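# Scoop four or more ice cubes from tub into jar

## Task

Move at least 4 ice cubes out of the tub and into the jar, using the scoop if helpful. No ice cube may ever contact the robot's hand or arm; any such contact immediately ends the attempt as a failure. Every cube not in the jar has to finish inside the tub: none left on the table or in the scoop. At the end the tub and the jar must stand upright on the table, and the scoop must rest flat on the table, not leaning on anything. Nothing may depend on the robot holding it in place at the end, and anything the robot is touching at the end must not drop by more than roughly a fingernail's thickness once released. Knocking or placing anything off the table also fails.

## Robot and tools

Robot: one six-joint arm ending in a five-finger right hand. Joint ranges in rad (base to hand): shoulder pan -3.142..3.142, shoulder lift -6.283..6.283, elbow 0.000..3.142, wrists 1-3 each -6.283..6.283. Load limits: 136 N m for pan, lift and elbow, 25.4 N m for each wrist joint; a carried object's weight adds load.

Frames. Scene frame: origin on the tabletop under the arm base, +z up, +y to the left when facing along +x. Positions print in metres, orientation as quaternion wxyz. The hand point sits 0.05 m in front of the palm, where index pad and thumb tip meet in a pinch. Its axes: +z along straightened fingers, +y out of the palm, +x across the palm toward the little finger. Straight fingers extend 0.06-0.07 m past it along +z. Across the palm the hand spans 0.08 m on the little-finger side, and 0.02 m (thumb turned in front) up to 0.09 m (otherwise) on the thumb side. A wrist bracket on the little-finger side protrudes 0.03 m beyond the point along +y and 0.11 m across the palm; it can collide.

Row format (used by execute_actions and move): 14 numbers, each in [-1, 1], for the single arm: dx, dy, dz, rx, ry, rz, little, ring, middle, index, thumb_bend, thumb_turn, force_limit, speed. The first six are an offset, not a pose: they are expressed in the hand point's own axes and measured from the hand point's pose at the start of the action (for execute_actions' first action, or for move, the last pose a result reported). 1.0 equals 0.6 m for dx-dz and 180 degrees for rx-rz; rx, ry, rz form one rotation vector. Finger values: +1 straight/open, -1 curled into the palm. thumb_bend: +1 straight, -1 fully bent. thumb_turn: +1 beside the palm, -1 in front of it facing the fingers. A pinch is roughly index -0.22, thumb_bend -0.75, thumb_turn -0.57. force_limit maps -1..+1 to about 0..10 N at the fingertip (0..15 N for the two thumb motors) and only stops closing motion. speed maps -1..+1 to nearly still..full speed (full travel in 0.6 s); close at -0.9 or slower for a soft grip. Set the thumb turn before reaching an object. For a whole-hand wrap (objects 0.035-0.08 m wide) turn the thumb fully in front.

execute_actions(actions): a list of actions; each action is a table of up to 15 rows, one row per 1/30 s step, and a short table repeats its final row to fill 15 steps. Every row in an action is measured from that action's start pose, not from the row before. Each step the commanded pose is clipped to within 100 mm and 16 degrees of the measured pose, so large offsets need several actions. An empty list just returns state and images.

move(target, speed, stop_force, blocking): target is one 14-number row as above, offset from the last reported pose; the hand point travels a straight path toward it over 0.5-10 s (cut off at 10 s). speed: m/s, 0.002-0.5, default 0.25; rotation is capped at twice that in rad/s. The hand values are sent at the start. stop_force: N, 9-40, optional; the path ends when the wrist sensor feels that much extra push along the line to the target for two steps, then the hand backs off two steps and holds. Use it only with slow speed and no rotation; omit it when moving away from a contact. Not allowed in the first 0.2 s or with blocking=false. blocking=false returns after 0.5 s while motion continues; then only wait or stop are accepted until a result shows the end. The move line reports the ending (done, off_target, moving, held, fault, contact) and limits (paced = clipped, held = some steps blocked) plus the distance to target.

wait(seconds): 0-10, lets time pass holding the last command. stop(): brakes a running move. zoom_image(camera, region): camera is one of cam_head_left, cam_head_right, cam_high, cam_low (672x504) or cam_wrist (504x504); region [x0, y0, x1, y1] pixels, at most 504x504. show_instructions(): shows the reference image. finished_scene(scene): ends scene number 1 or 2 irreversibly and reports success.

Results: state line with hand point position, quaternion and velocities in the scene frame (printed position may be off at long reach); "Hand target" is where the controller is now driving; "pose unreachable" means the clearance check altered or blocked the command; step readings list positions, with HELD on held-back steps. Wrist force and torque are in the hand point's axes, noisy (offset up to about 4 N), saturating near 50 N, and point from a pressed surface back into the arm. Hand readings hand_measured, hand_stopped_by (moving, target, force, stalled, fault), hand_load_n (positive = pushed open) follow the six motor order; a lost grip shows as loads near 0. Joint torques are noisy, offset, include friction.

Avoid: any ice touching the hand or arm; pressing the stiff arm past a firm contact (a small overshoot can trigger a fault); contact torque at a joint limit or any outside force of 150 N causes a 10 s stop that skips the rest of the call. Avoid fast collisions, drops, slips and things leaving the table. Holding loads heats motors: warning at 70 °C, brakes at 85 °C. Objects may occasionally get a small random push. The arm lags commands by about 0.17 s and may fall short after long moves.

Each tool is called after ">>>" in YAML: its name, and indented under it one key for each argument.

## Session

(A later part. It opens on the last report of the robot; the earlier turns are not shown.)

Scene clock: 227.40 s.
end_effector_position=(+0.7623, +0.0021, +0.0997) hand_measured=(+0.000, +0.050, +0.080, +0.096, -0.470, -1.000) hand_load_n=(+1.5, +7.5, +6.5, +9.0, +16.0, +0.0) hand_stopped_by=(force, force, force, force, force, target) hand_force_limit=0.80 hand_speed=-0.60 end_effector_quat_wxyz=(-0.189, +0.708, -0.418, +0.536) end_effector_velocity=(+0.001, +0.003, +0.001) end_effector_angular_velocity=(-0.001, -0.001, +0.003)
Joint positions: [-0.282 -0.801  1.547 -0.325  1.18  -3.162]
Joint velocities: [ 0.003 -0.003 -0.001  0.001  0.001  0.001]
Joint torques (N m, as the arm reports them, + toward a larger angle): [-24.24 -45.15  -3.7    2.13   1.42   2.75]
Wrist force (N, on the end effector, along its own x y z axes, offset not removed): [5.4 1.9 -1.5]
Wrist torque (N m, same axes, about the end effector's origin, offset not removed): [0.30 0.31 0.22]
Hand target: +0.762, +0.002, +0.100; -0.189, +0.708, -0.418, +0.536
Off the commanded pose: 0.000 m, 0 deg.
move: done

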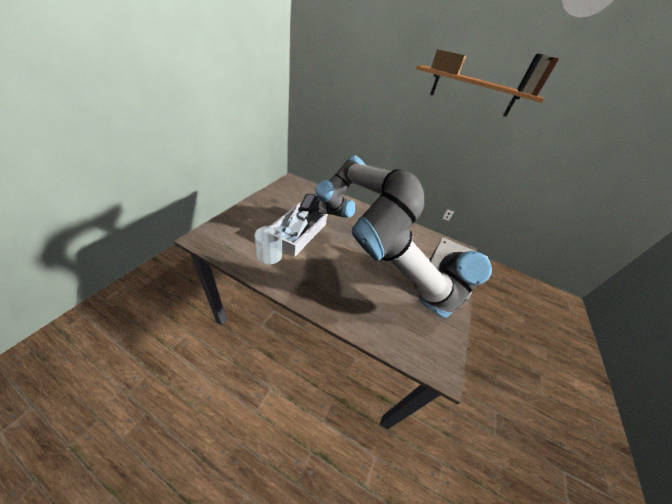

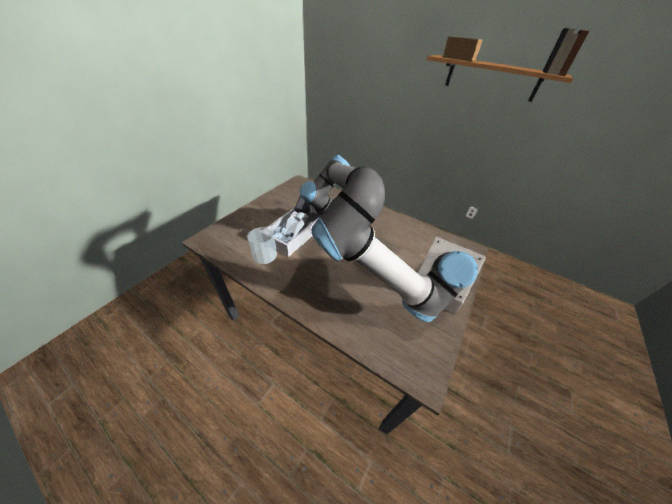

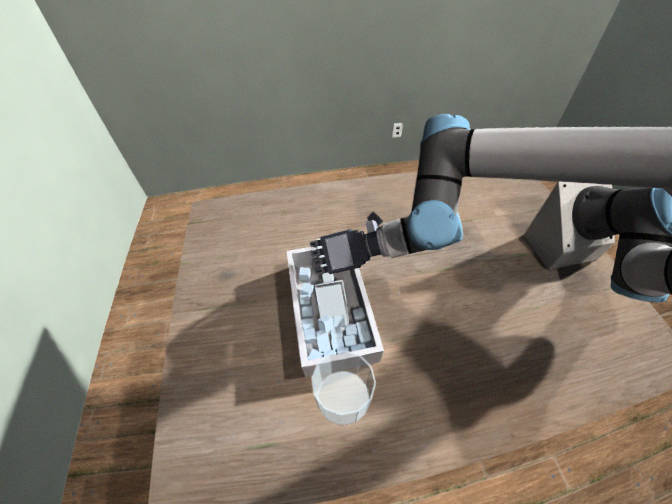

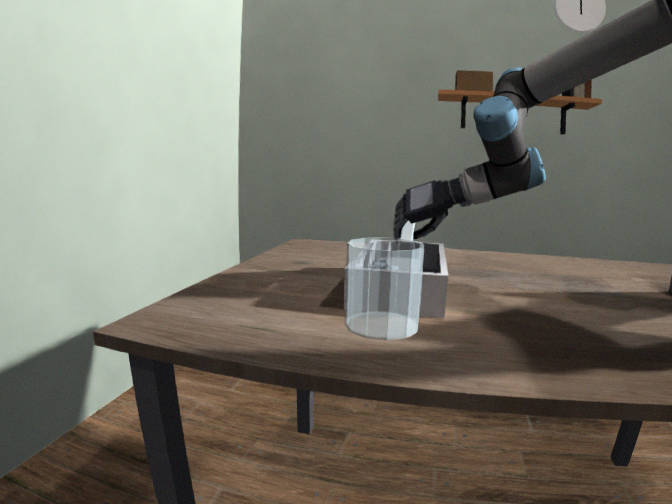

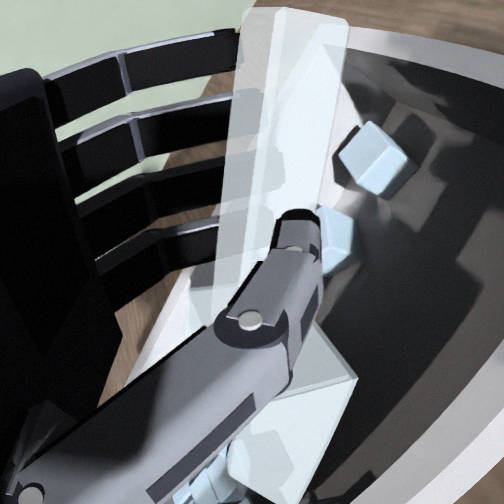

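>>> move:
  target: [0.005,-0.005,0.018,0,0,0,-0.7,-0.7,-0.7,-0.7,-0.5,-1,0.8,-0.6]
  speed: 0.03

>>> move:
  target: [-0.047,-0.034,-0.01,0,0.003,-0.006,-0.7,-0.7,-0.7,-0.7,-0.5,-1,0.8,-0.6]
  speed: 0.04

>>> zoom_image:
  camera: "cam_high"
  region: [250,220,410,390]

Scene clock: 234.97 s.
end_effector_position=(+0.7735, -0.0005, +0.0998) hand_measured=(+0.000, +0.050, +0.080, +0.096, -0.470, -1.000) hand_load_n=(+2.0, +8.0, +6.5, +8.0, +16.0, +0.0) hand_stopped_by=(force, force, force, force, force, target) hand_force_limit=0.80 hand_speed=-0.60 end_effector_quat_wxyz=(-0.189, +0.708, -0.418, +0.536) end_effector_velocity=(+0.001, -0.001, +0.000) end_effector_angular_velocity=(+0.000, +0.000, -0.000)
Joint positions: [-0.279 -0.778  1.507 -0.308  1.182 -3.161]
Joint velocities: [-0.001  0.003 -0.004  0.002 -0.001 -0.   ]
Joint torques (N m, as the arm reports them, + toward a larger angle): [-30.32 -17.08 -19.06   1.72   3.57   2.44]
Wrist force (N, on the end effector, along its own x y z axes, offset not removed): [1.9 2.5 -0.1]
Wrist torque (N m, same axes, about the end effector's origin, offset not removed): [0.47 -0.44 0.35]
Hand target: +0.774, -0.001, +0.100; -0.189, +0.708, -0.418, +0.536
Off the commanded pose: 0.000 m, 0 deg.
move: done

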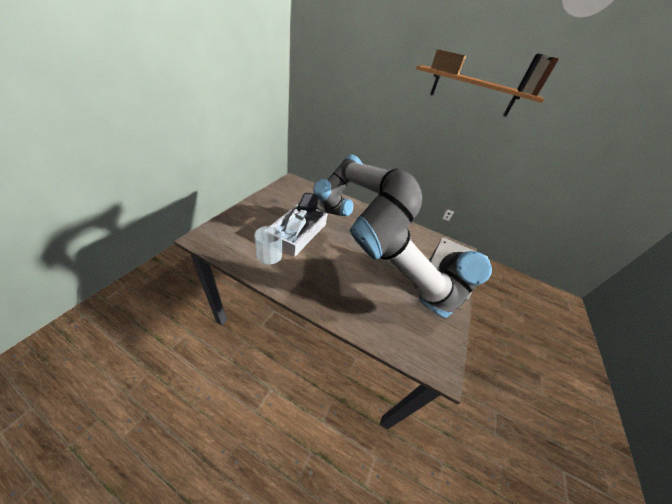

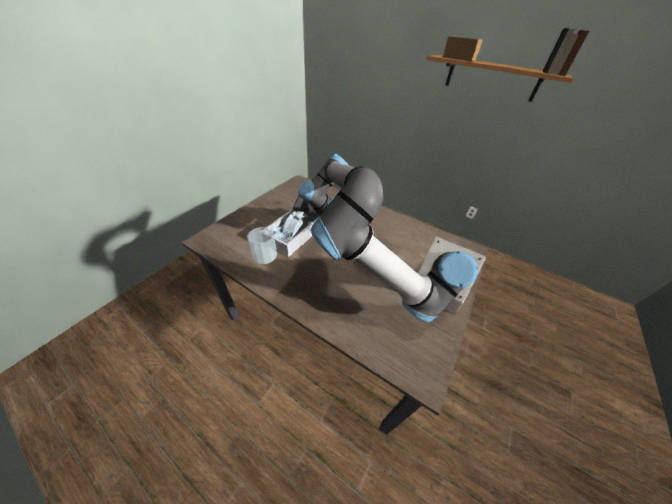

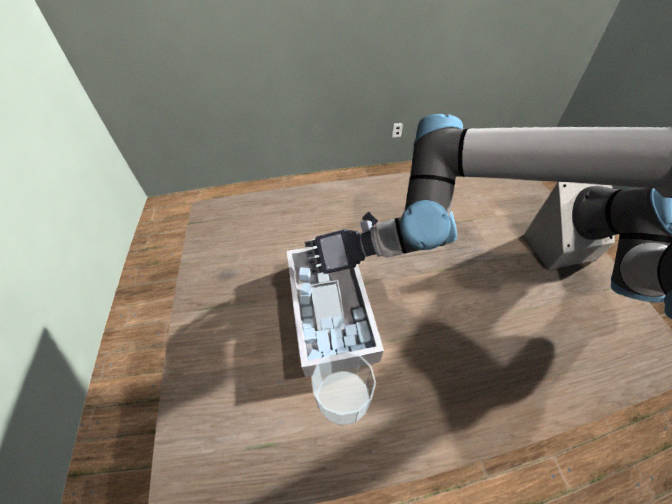

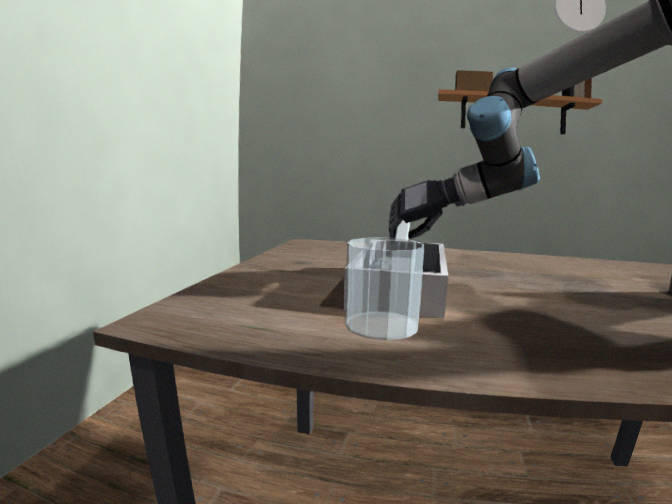

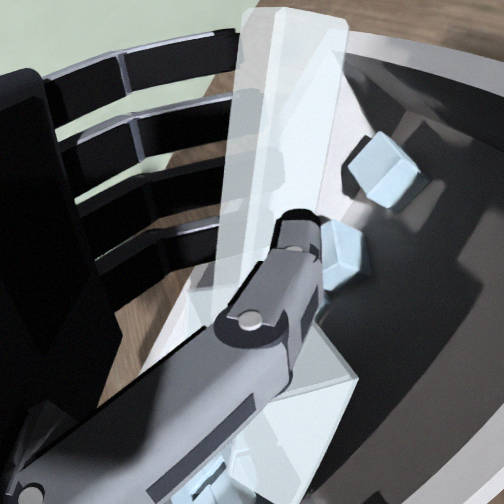

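Scene clock: 236.17 s.
end_effector_position=(+0.7739, +0.0348, +0.0996) hand_measured=(+0.000, +0.050, +0.080, +0.096, -0.470, -1.000) hand_load_n=(+1.0, +8.5, +7.0, +8.0, +16.0, -1.0) hand_stopped_by=(force, force, force, force, force, target) hand_force_limit=0.80 hand_speed=-0.60 end_effector_quat_wxyz=(-0.182, +0.710, -0.412, +0.541) end_effector_velocity=(+0.001, +0.002, +0.000) end_effector_angular_velocity=(-0.001, -0.000, +0.002)
Joint positions: [-0.23  -0.821  1.504 -0.271  1.237 -3.158]
Joint velocities: [ 0.003 -0.001 -0.002  0.001  0.002 -0.   ]
Joint torques (N m, as the arm reports them, + toward a larger angle): [-23.5  -45.41 -18.94   1.98   1.3    3.06]
Wrist force (N, on the end effector, along its own x y z axes, offset not removed): [8.0 2.1 2.3]
Wrist torque (N m, same axes, about the end effector's origin, offset not removed): [0.00 -0.06 0.28]
Hand target: +0.774, +0.035, +0.100; -0.182, +0.710, -0.412, +0.541
Off the commanded pose: 0.000 m, 0 deg.
move: done

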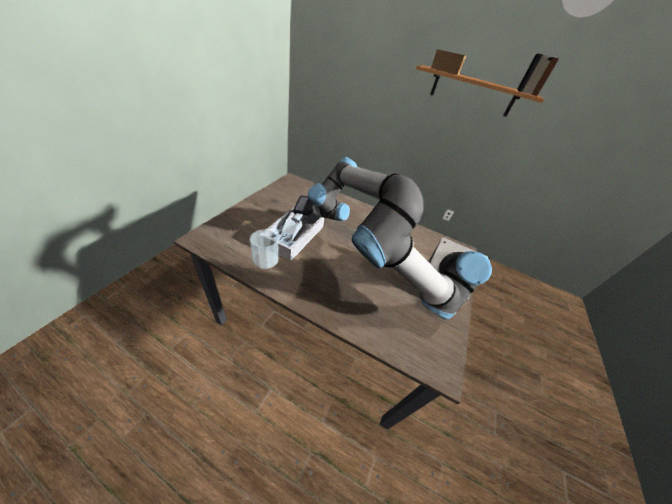

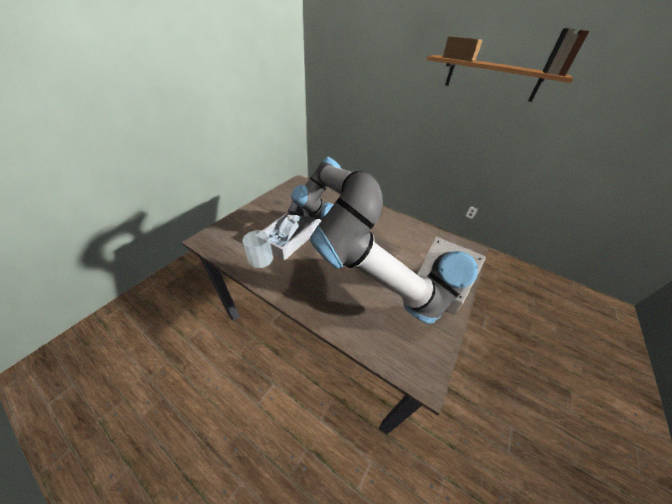

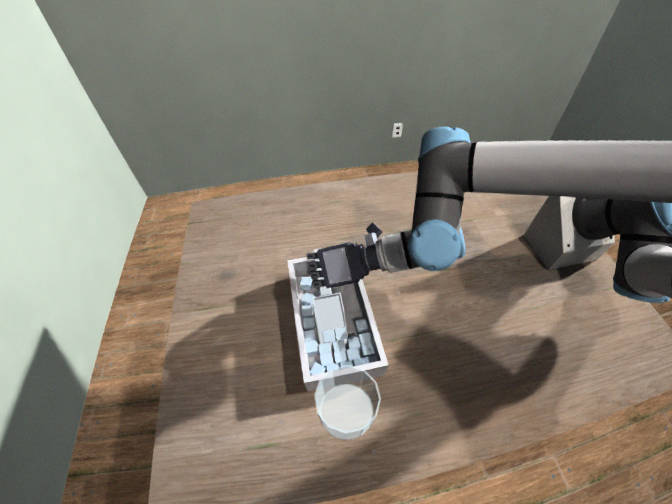

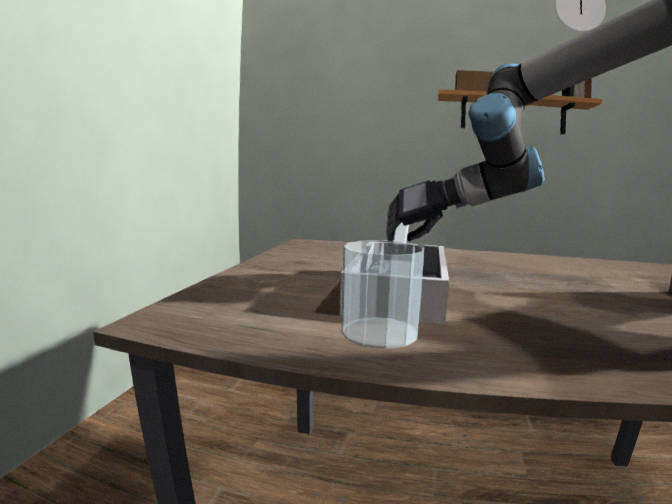

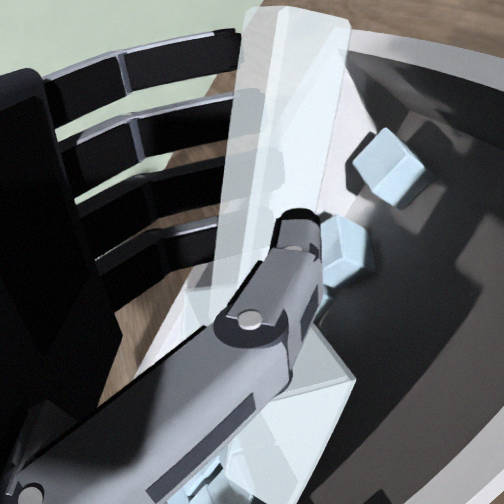

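Region (250, 220, 410, 390) of cam_high's 672x504 image, scaled by 2.965, with more detail than that image has; it fills the left 474 columns of this view, and the rest is white.

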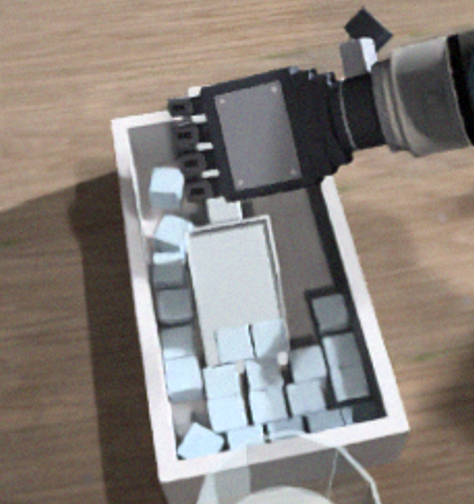

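>>> move:
  target: [0.004,0.007,-0.007,0,0,0,-0.7,-0.7,-0.7,-0.7,-0.5,-1,0.8,-0.6]
  speed: 0.03

>>> move:
  target: [-0.034,-0.024,-0.011,0,0.002,-0.004,-0.7,-0.7,-0.7,-0.7,-0.5,-1,0.8,-0.6]
  speed: 0.03

>>> zoom_image:
  camera: "cam_high"
  region: [250,220,410,390]

Scene clock: 244.20 s.
end_effector_position=(+0.7686, +0.0313, +0.0996) hand_measured=(+0.000, +0.050, +0.080, +0.096, -0.470, -1.000) hand_load_n=(+0.0, +7.0, +7.0, +10.5, +15.0, +1.0) hand_stopped_by=(force, force, force, force, force, target) hand_force_limit=0.80 hand_speed=-0.60 end_effector_quat_wxyz=(-0.182, +0.710, -0.412, +0.541) end_effector_velocity=(-0.001, -0.001, +0.000) end_effector_angular_velocity=(+0.001, -0.000, -0.000)
Joint positions: [-0.236 -0.826  1.524 -0.284  1.231 -3.161]
Joint velocities: [-0.002 -0.001  0.004 -0.003 -0.002 -0.   ]
Joint torques (N m, as the arm reports them, + toward a larger angle): [-44.65 -45.01  -4.49  -2.37  -1.68  -2.9 ]
Wrist force (N, on the end effector, along its own x y z axes, offset not removed): [0.3 4.6 2.6]
Wrist torque (N m, same axes, about the end effector's origin, offset not removed): [0.79 -0.06 0.29]
Hand target: +0.769, +0.031, +0.100; -0.182, +0.710, -0.412, +0.541
Off the commanded pose: 0.000 m, 0 deg.
move: done

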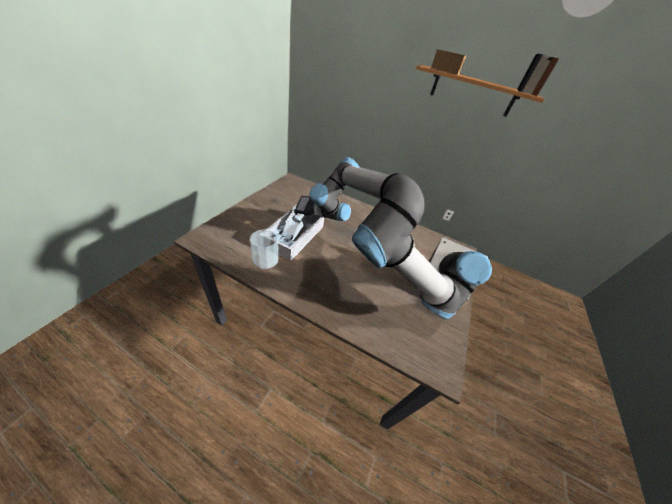

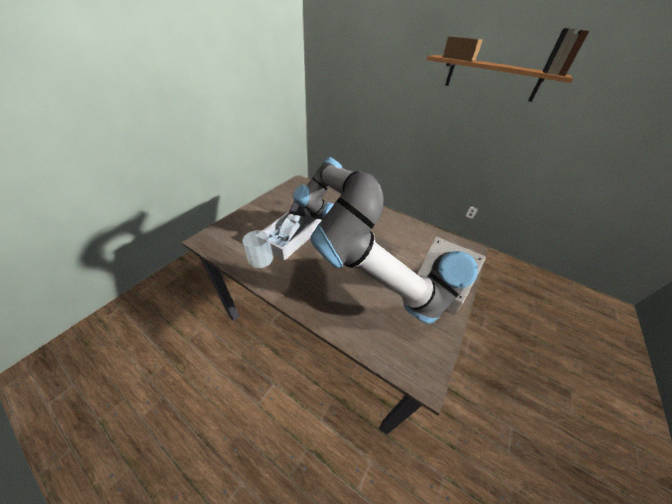

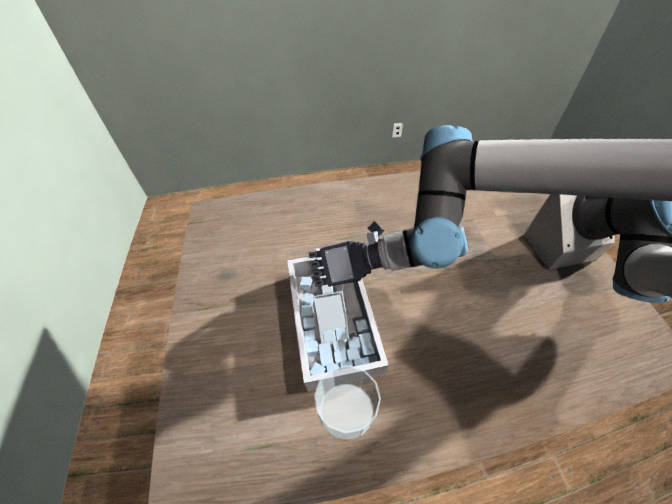

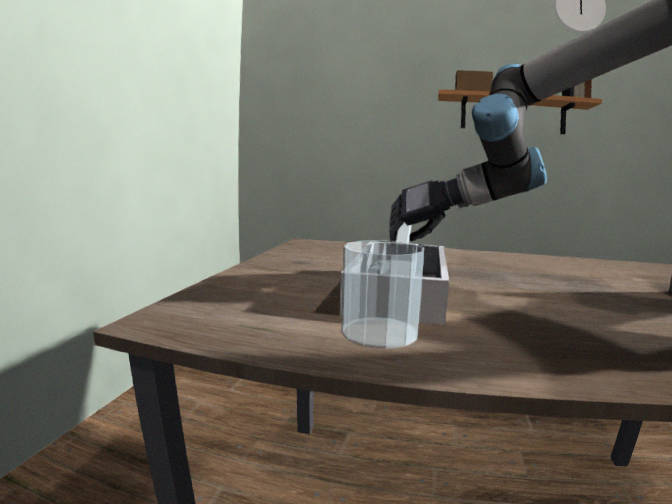

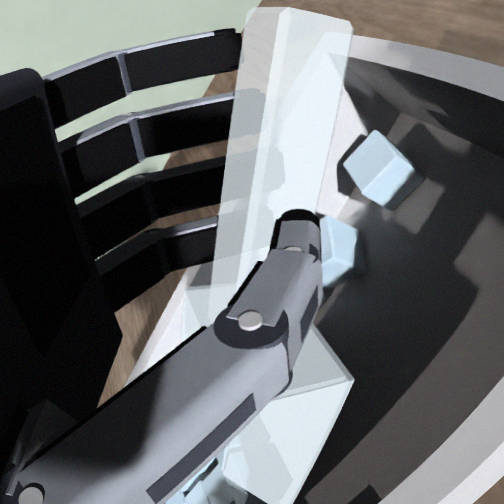

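Scene clock: 245.37 s.
end_effector_position=(+0.7666, +0.0570, +0.0994) hand_measured=(+0.000, +0.050, +0.080, +0.096, -0.470, -1.000) hand_load_n=(+0.0, +8.5, +7.0, +8.5, +15.5, -0.5) hand_stopped_by=(force, force, force, force, force, target) hand_force_limit=0.80 hand_speed=-0.60 end_effector_quat_wxyz=(-0.177, +0.711, -0.409, +0.545) end_effector_velocity=(+0.001, +0.001, +0.001) end_effector_angular_velocity=(-0.001, -0.002, +0.000)
Joint positions: [-0.201 -0.859  1.524 -0.257  1.27  -3.158]
Joint velocities: [ 0.001 -0.001 -0.002  0.001  0.002  0.   ]
Joint torques (N m, as the arm reports them, + toward a larger angle): [-22.05 -44.91 -18.09   2.21   1.26   2.97]
Wrist force (N, on the end effector, along its own x y z axes, offset not removed): [9.0 0.6 -0.6]
Wrist torque (N m, same axes, about the end effector's origin, offset not removed): [0.08 -0.02 0.17]
Hand target: +0.767, +0.057, +0.099; -0.177, +0.711, -0.409, +0.545
Off the commanded pose: 0.000 m, 0 deg.
move: done

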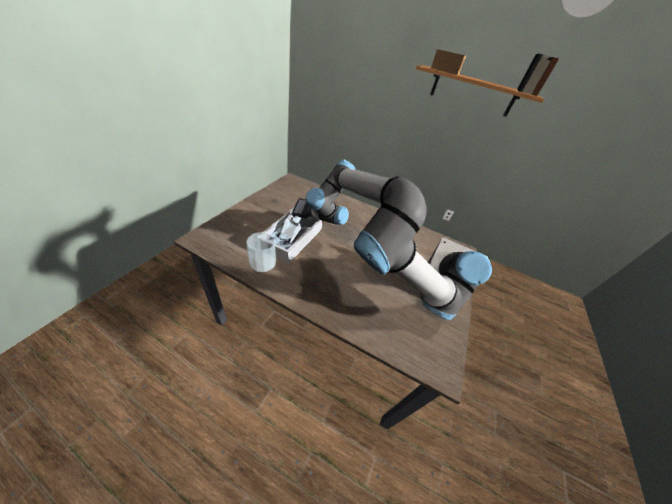

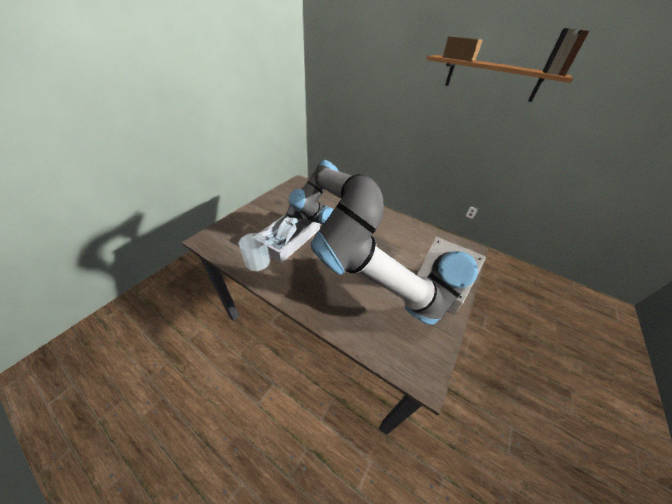

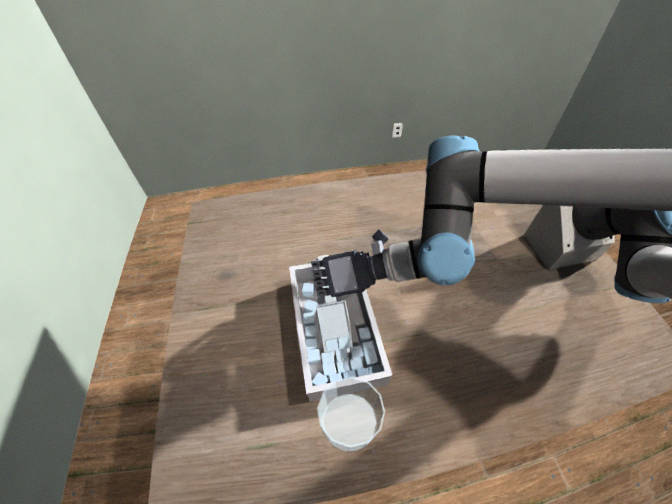

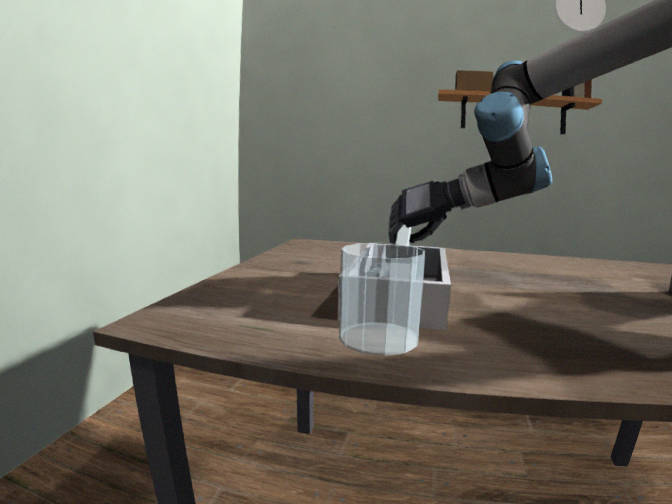

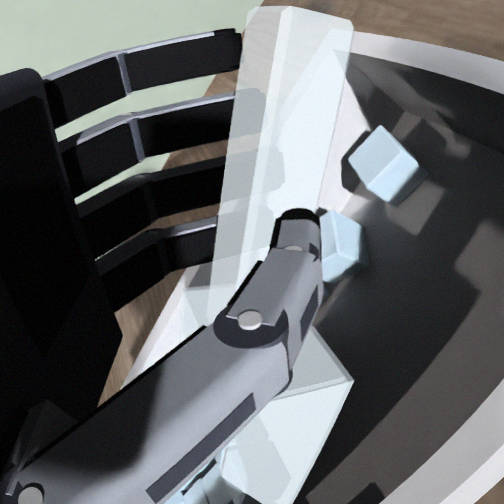

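Region (250, 220, 410, 390) of cam_high's 672x504 image, scaled by 2.965, with more detail than that image has; it fills the left 474 columns of this view, and the rest is white.

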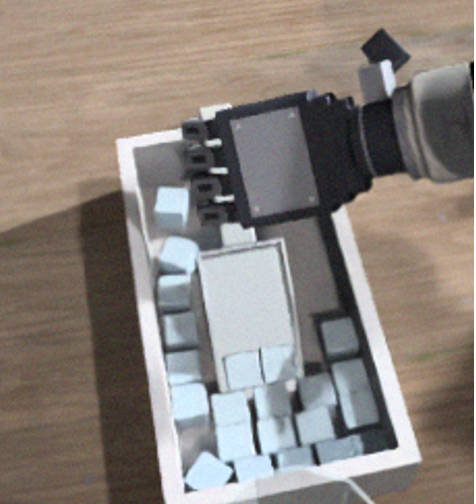

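>>> move:
  target: [0.005,0.004,0.002,0,-0.09,0.178,-0.7,-0.7,-0.7,-0.7,-0.5,-1,0.8,-0.6]
  speed: 0.3

>>> zoom_image:
  camera: "cam_high"
  region: [250,230,410,400]

Scene clock: 253.07 s.
end_effector_position=(+0.7671, +0.0528, +0.0991) hand_measured=(+0.000, +0.050, +0.080, +0.096, -0.470, -1.000) hand_load_n=(+1.5, +4.0, +8.5, +10.5, +16.0, +1.0) hand_stopped_by=(force, force, force, force, force, target) hand_force_limit=0.80 hand_speed=-0.60 end_effector_quat_wxyz=(-0.375, +0.640, -0.559, +0.371) end_effector_velocity=(-0.000, +0.001, -0.000) end_effector_angular_velocity=(+0.007, -0.001, +0.001)
Joint positions: [-0.349 -0.748  1.504 -0.396  0.862 -2.621]
Joint velocities: [-0.     0.001  0.002 -0.008 -0.003  0.009]
Joint torques (N m, as the arm reports them, + toward a larger angle): [-42.6  -20.95  -3.67  -2.33  -3.75   3.29]
Wrist force (N, on the end effector, along its own x y z axes, offset not removed): [8.9 5.3 0.2]
Wrist torque (N m, same axes, about the end effector's origin, offset not removed): [0.89 0.01 0.18]
Hand target: +0.767, +0.053, +0.099; -0.375, +0.639, -0.560, +0.371
Off the commanded pose: 0.000 m, 0 deg.
move: done

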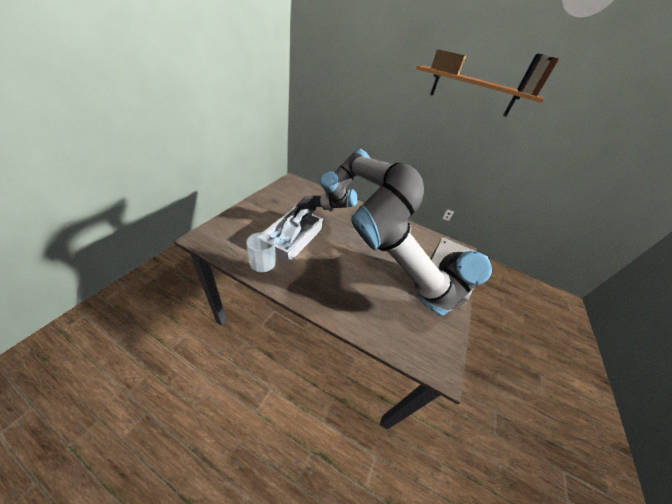

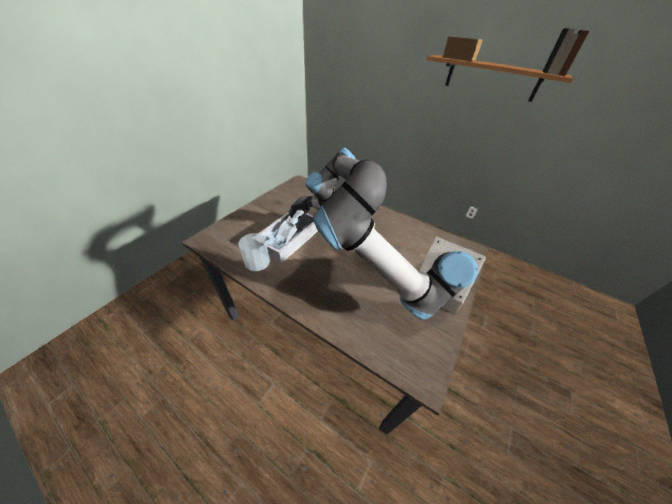

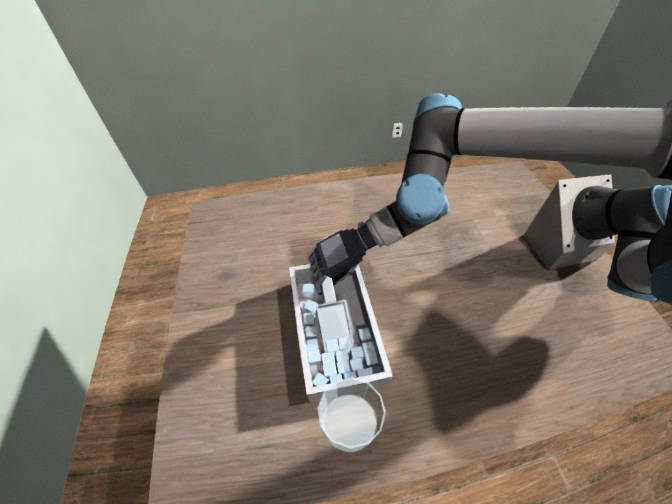

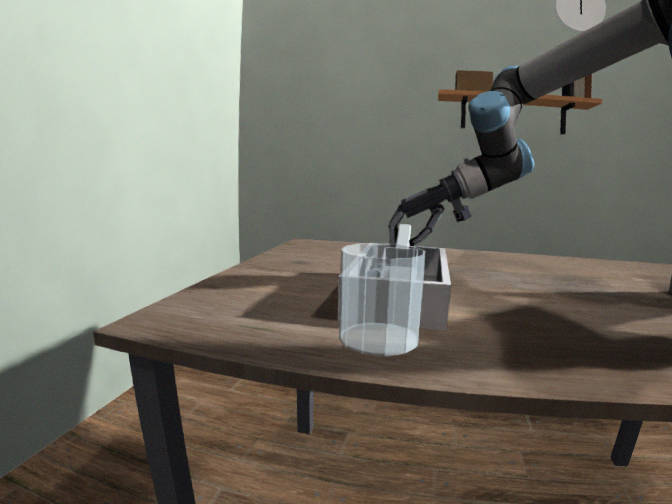

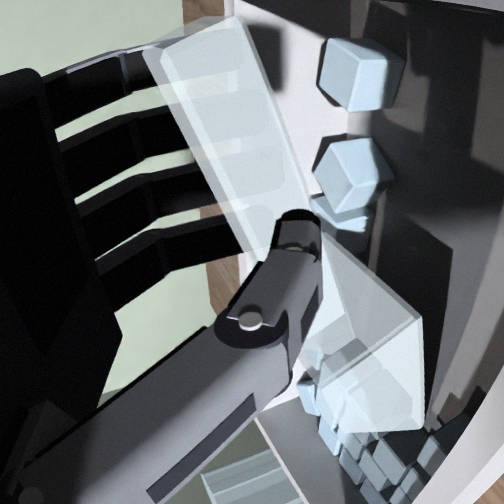

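Region (250, 230, 410, 400) of cam_high's 672x504 image, scaled by 2.965, with more detail than that image has; it fills the left 474 columns of this view, and the rest is white.

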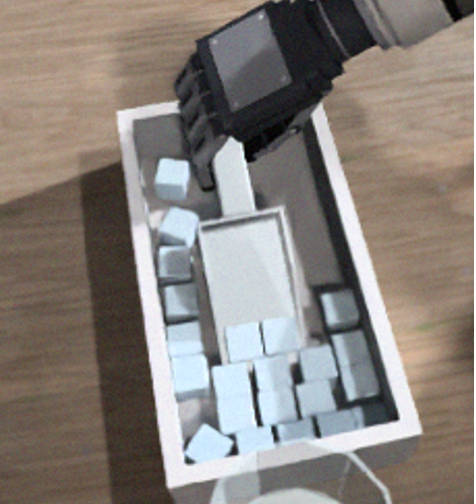

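>>> move:
  target: [0,0,0,0,0.065,-0.128,-0.7,-0.7,-0.7,-0.7,-0.5,-1,0.8,-0.6]
  speed: 0.15

>>> move:
  target: [0.29,0.139,0.085,0,0,0,-0.75,-0.75,-0.75,-0.75,-0.55,-1,1,-0.6]
  speed: 0.2

>>> zoom_image:
  camera: "cam_high"
  region: [250,200,410,390]

Scene clock: 261.57 s.
end_effector_position=(+0.7671, +0.0529, +0.0992) hand_measured=(+0.000, +0.050, +0.080, +0.096, -0.470, -1.000) hand_load_n=(+5.0, +4.5, +6.0, +10.0, +17.0, +1.5) hand_stopped_by=(force, force, force, force, force, target) hand_force_limit=0.80 hand_speed=-0.60 end_effector_quat_wxyz=(-0.235, +0.697, -0.456, +0.501) end_effector_velocity=(-0.001, +0.000, -0.001) end_effector_angular_velocity=(-0.005, +0.001, -0.001)
Joint positions: [-0.253 -0.832  1.518 -0.273  1.143 -3.022]
Joint velocities: [ 0.003 -0.001  0.001  0.001  0.005 -0.004]
Joint torques (N m, as the arm reports them, + toward a larger angle): [-28.95 -43.03  -3.91   1.79   3.71  -3.16]
Wrist force (N, on the end effector, along its own x y z axes, offset not removed): [-1.7 -0.8 0.2]
Wrist torque (N m, same axes, about the end effector's origin, offset not removed): [0.04 -0.01 0.29]
Hand target: +0.767, +0.053, +0.099; -0.235, +0.697, -0.456, +0.501
Off the commanded pose: 0.000 m, 0 deg.
move: done

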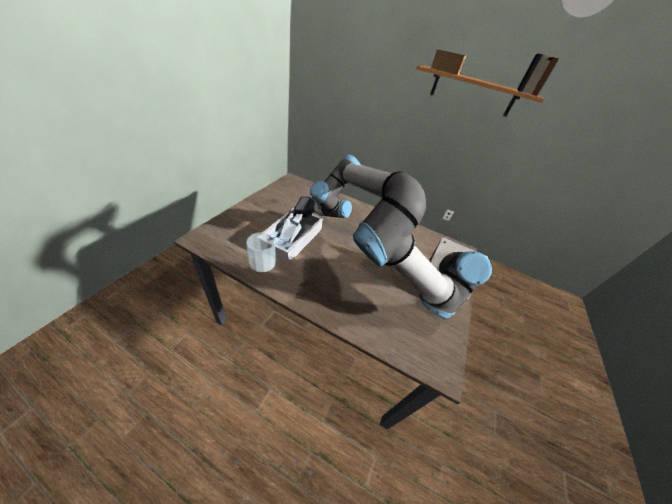

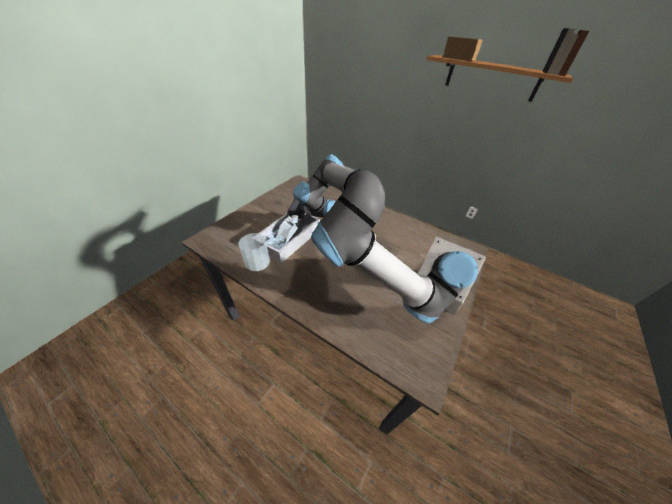

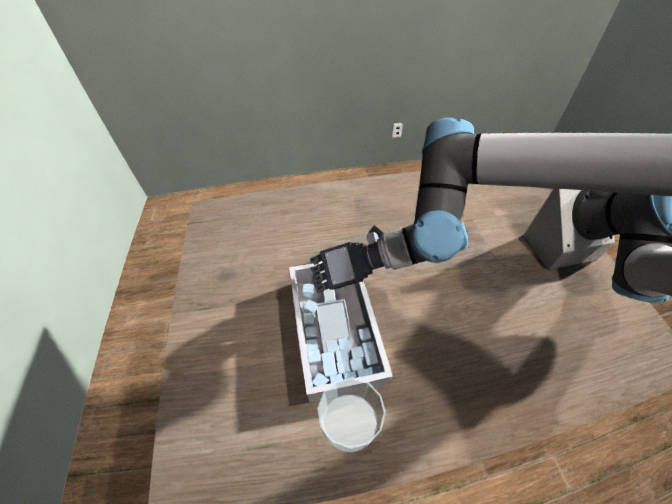

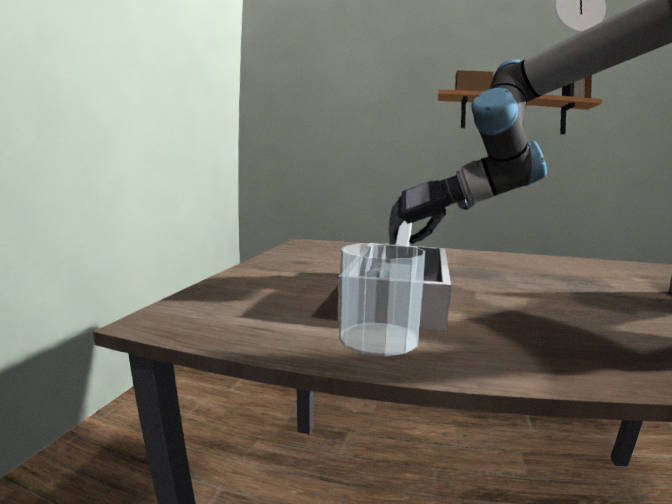

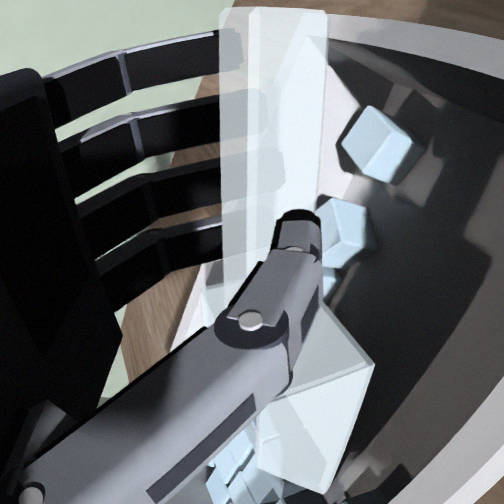

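Scene clock: 263.07 s.
end_effector_position=(+0.7945, -0.1449, +0.0980) hand_measured=(-0.062, +0.018, +0.066, +0.094, -0.468, -1.000) hand_load_n=(+8.5, +7.0, +8.0, +10.5, +22.5, +10.0) hand_stopped_by=(force, force, force, force, force, target) hand_force_limit=1.00 hand_speed=-0.60 end_effector_quat_wxyz=(-0.235, +0.697, -0.456, +0.501) end_effector_velocity=(-0.000, -0.001, -0.001) end_effector_angular_velocity=(+0.000, +0.001, -0.001)
Joint positions: [-0.462 -0.508  1.316 -0.344  0.954 -3.125]
Joint velocities: [-0.001  0.003 -0.002  0.001 -0.001 -0.001]
Joint torques (N m, as the arm reports them, + toward a larger angle): [-52.3  -22.34 -21.44   1.35  -0.37  -3.01]
Wrist force (N, on the end effector, along its own x y z axes, offset not removed): [-1.8 0.6 -1.1]
Wrist torque (N m, same axes, about the end effector's origin, offset not removed): [0.33 -0.28 0.27]
Hand target: +0.795, -0.145, +0.098; -0.235, +0.697, -0.456, +0.501
Off the commanded pose: 0.000 m, 0 deg.
move: done

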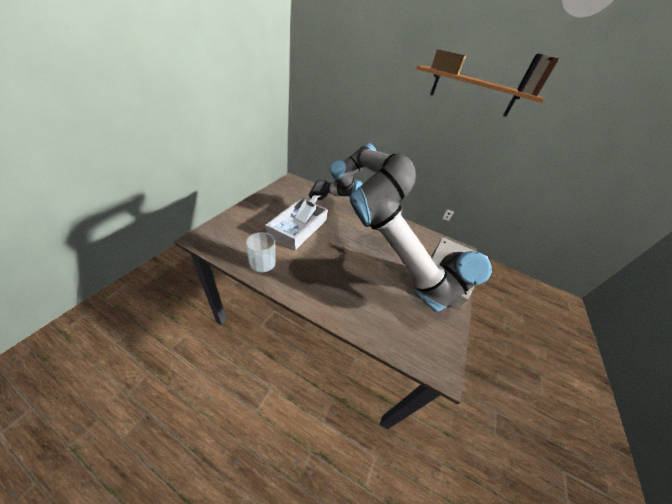

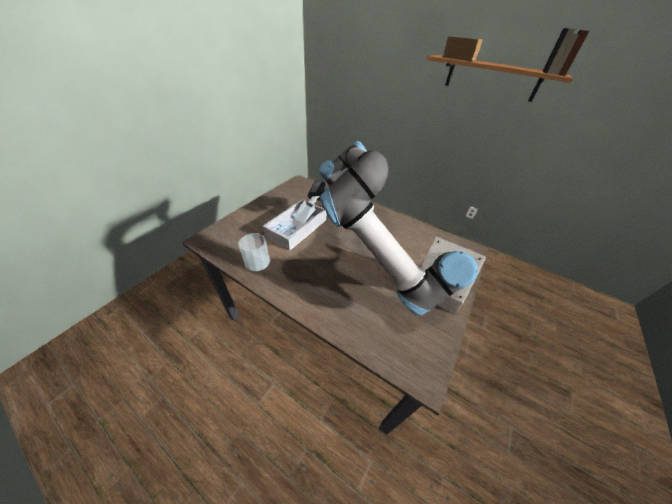

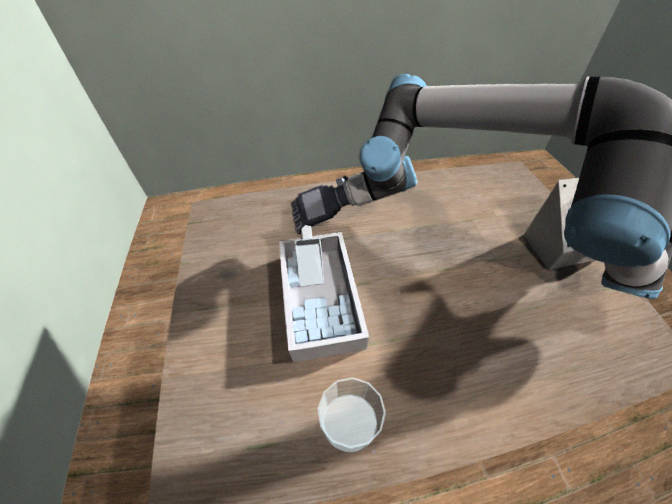

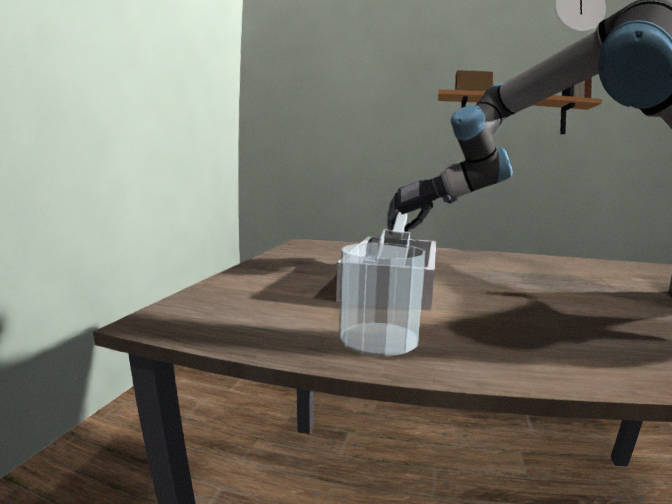

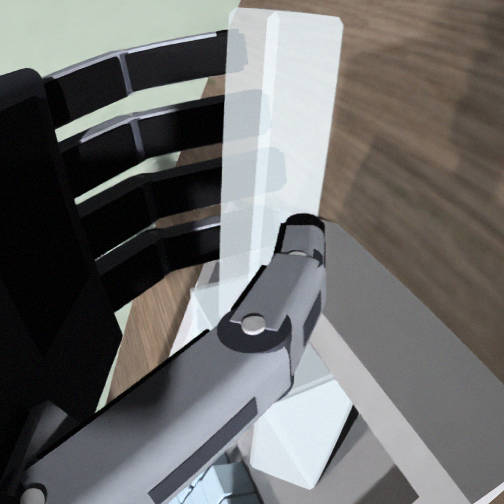

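Region (250, 200, 410, 390) of cam_high's 672x504 image, scaled by 2.653, with more detail than that image has; it fills the left 424 columns of this view, and the rest is white.

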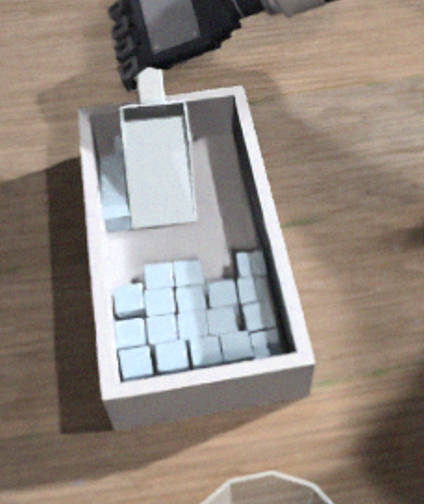

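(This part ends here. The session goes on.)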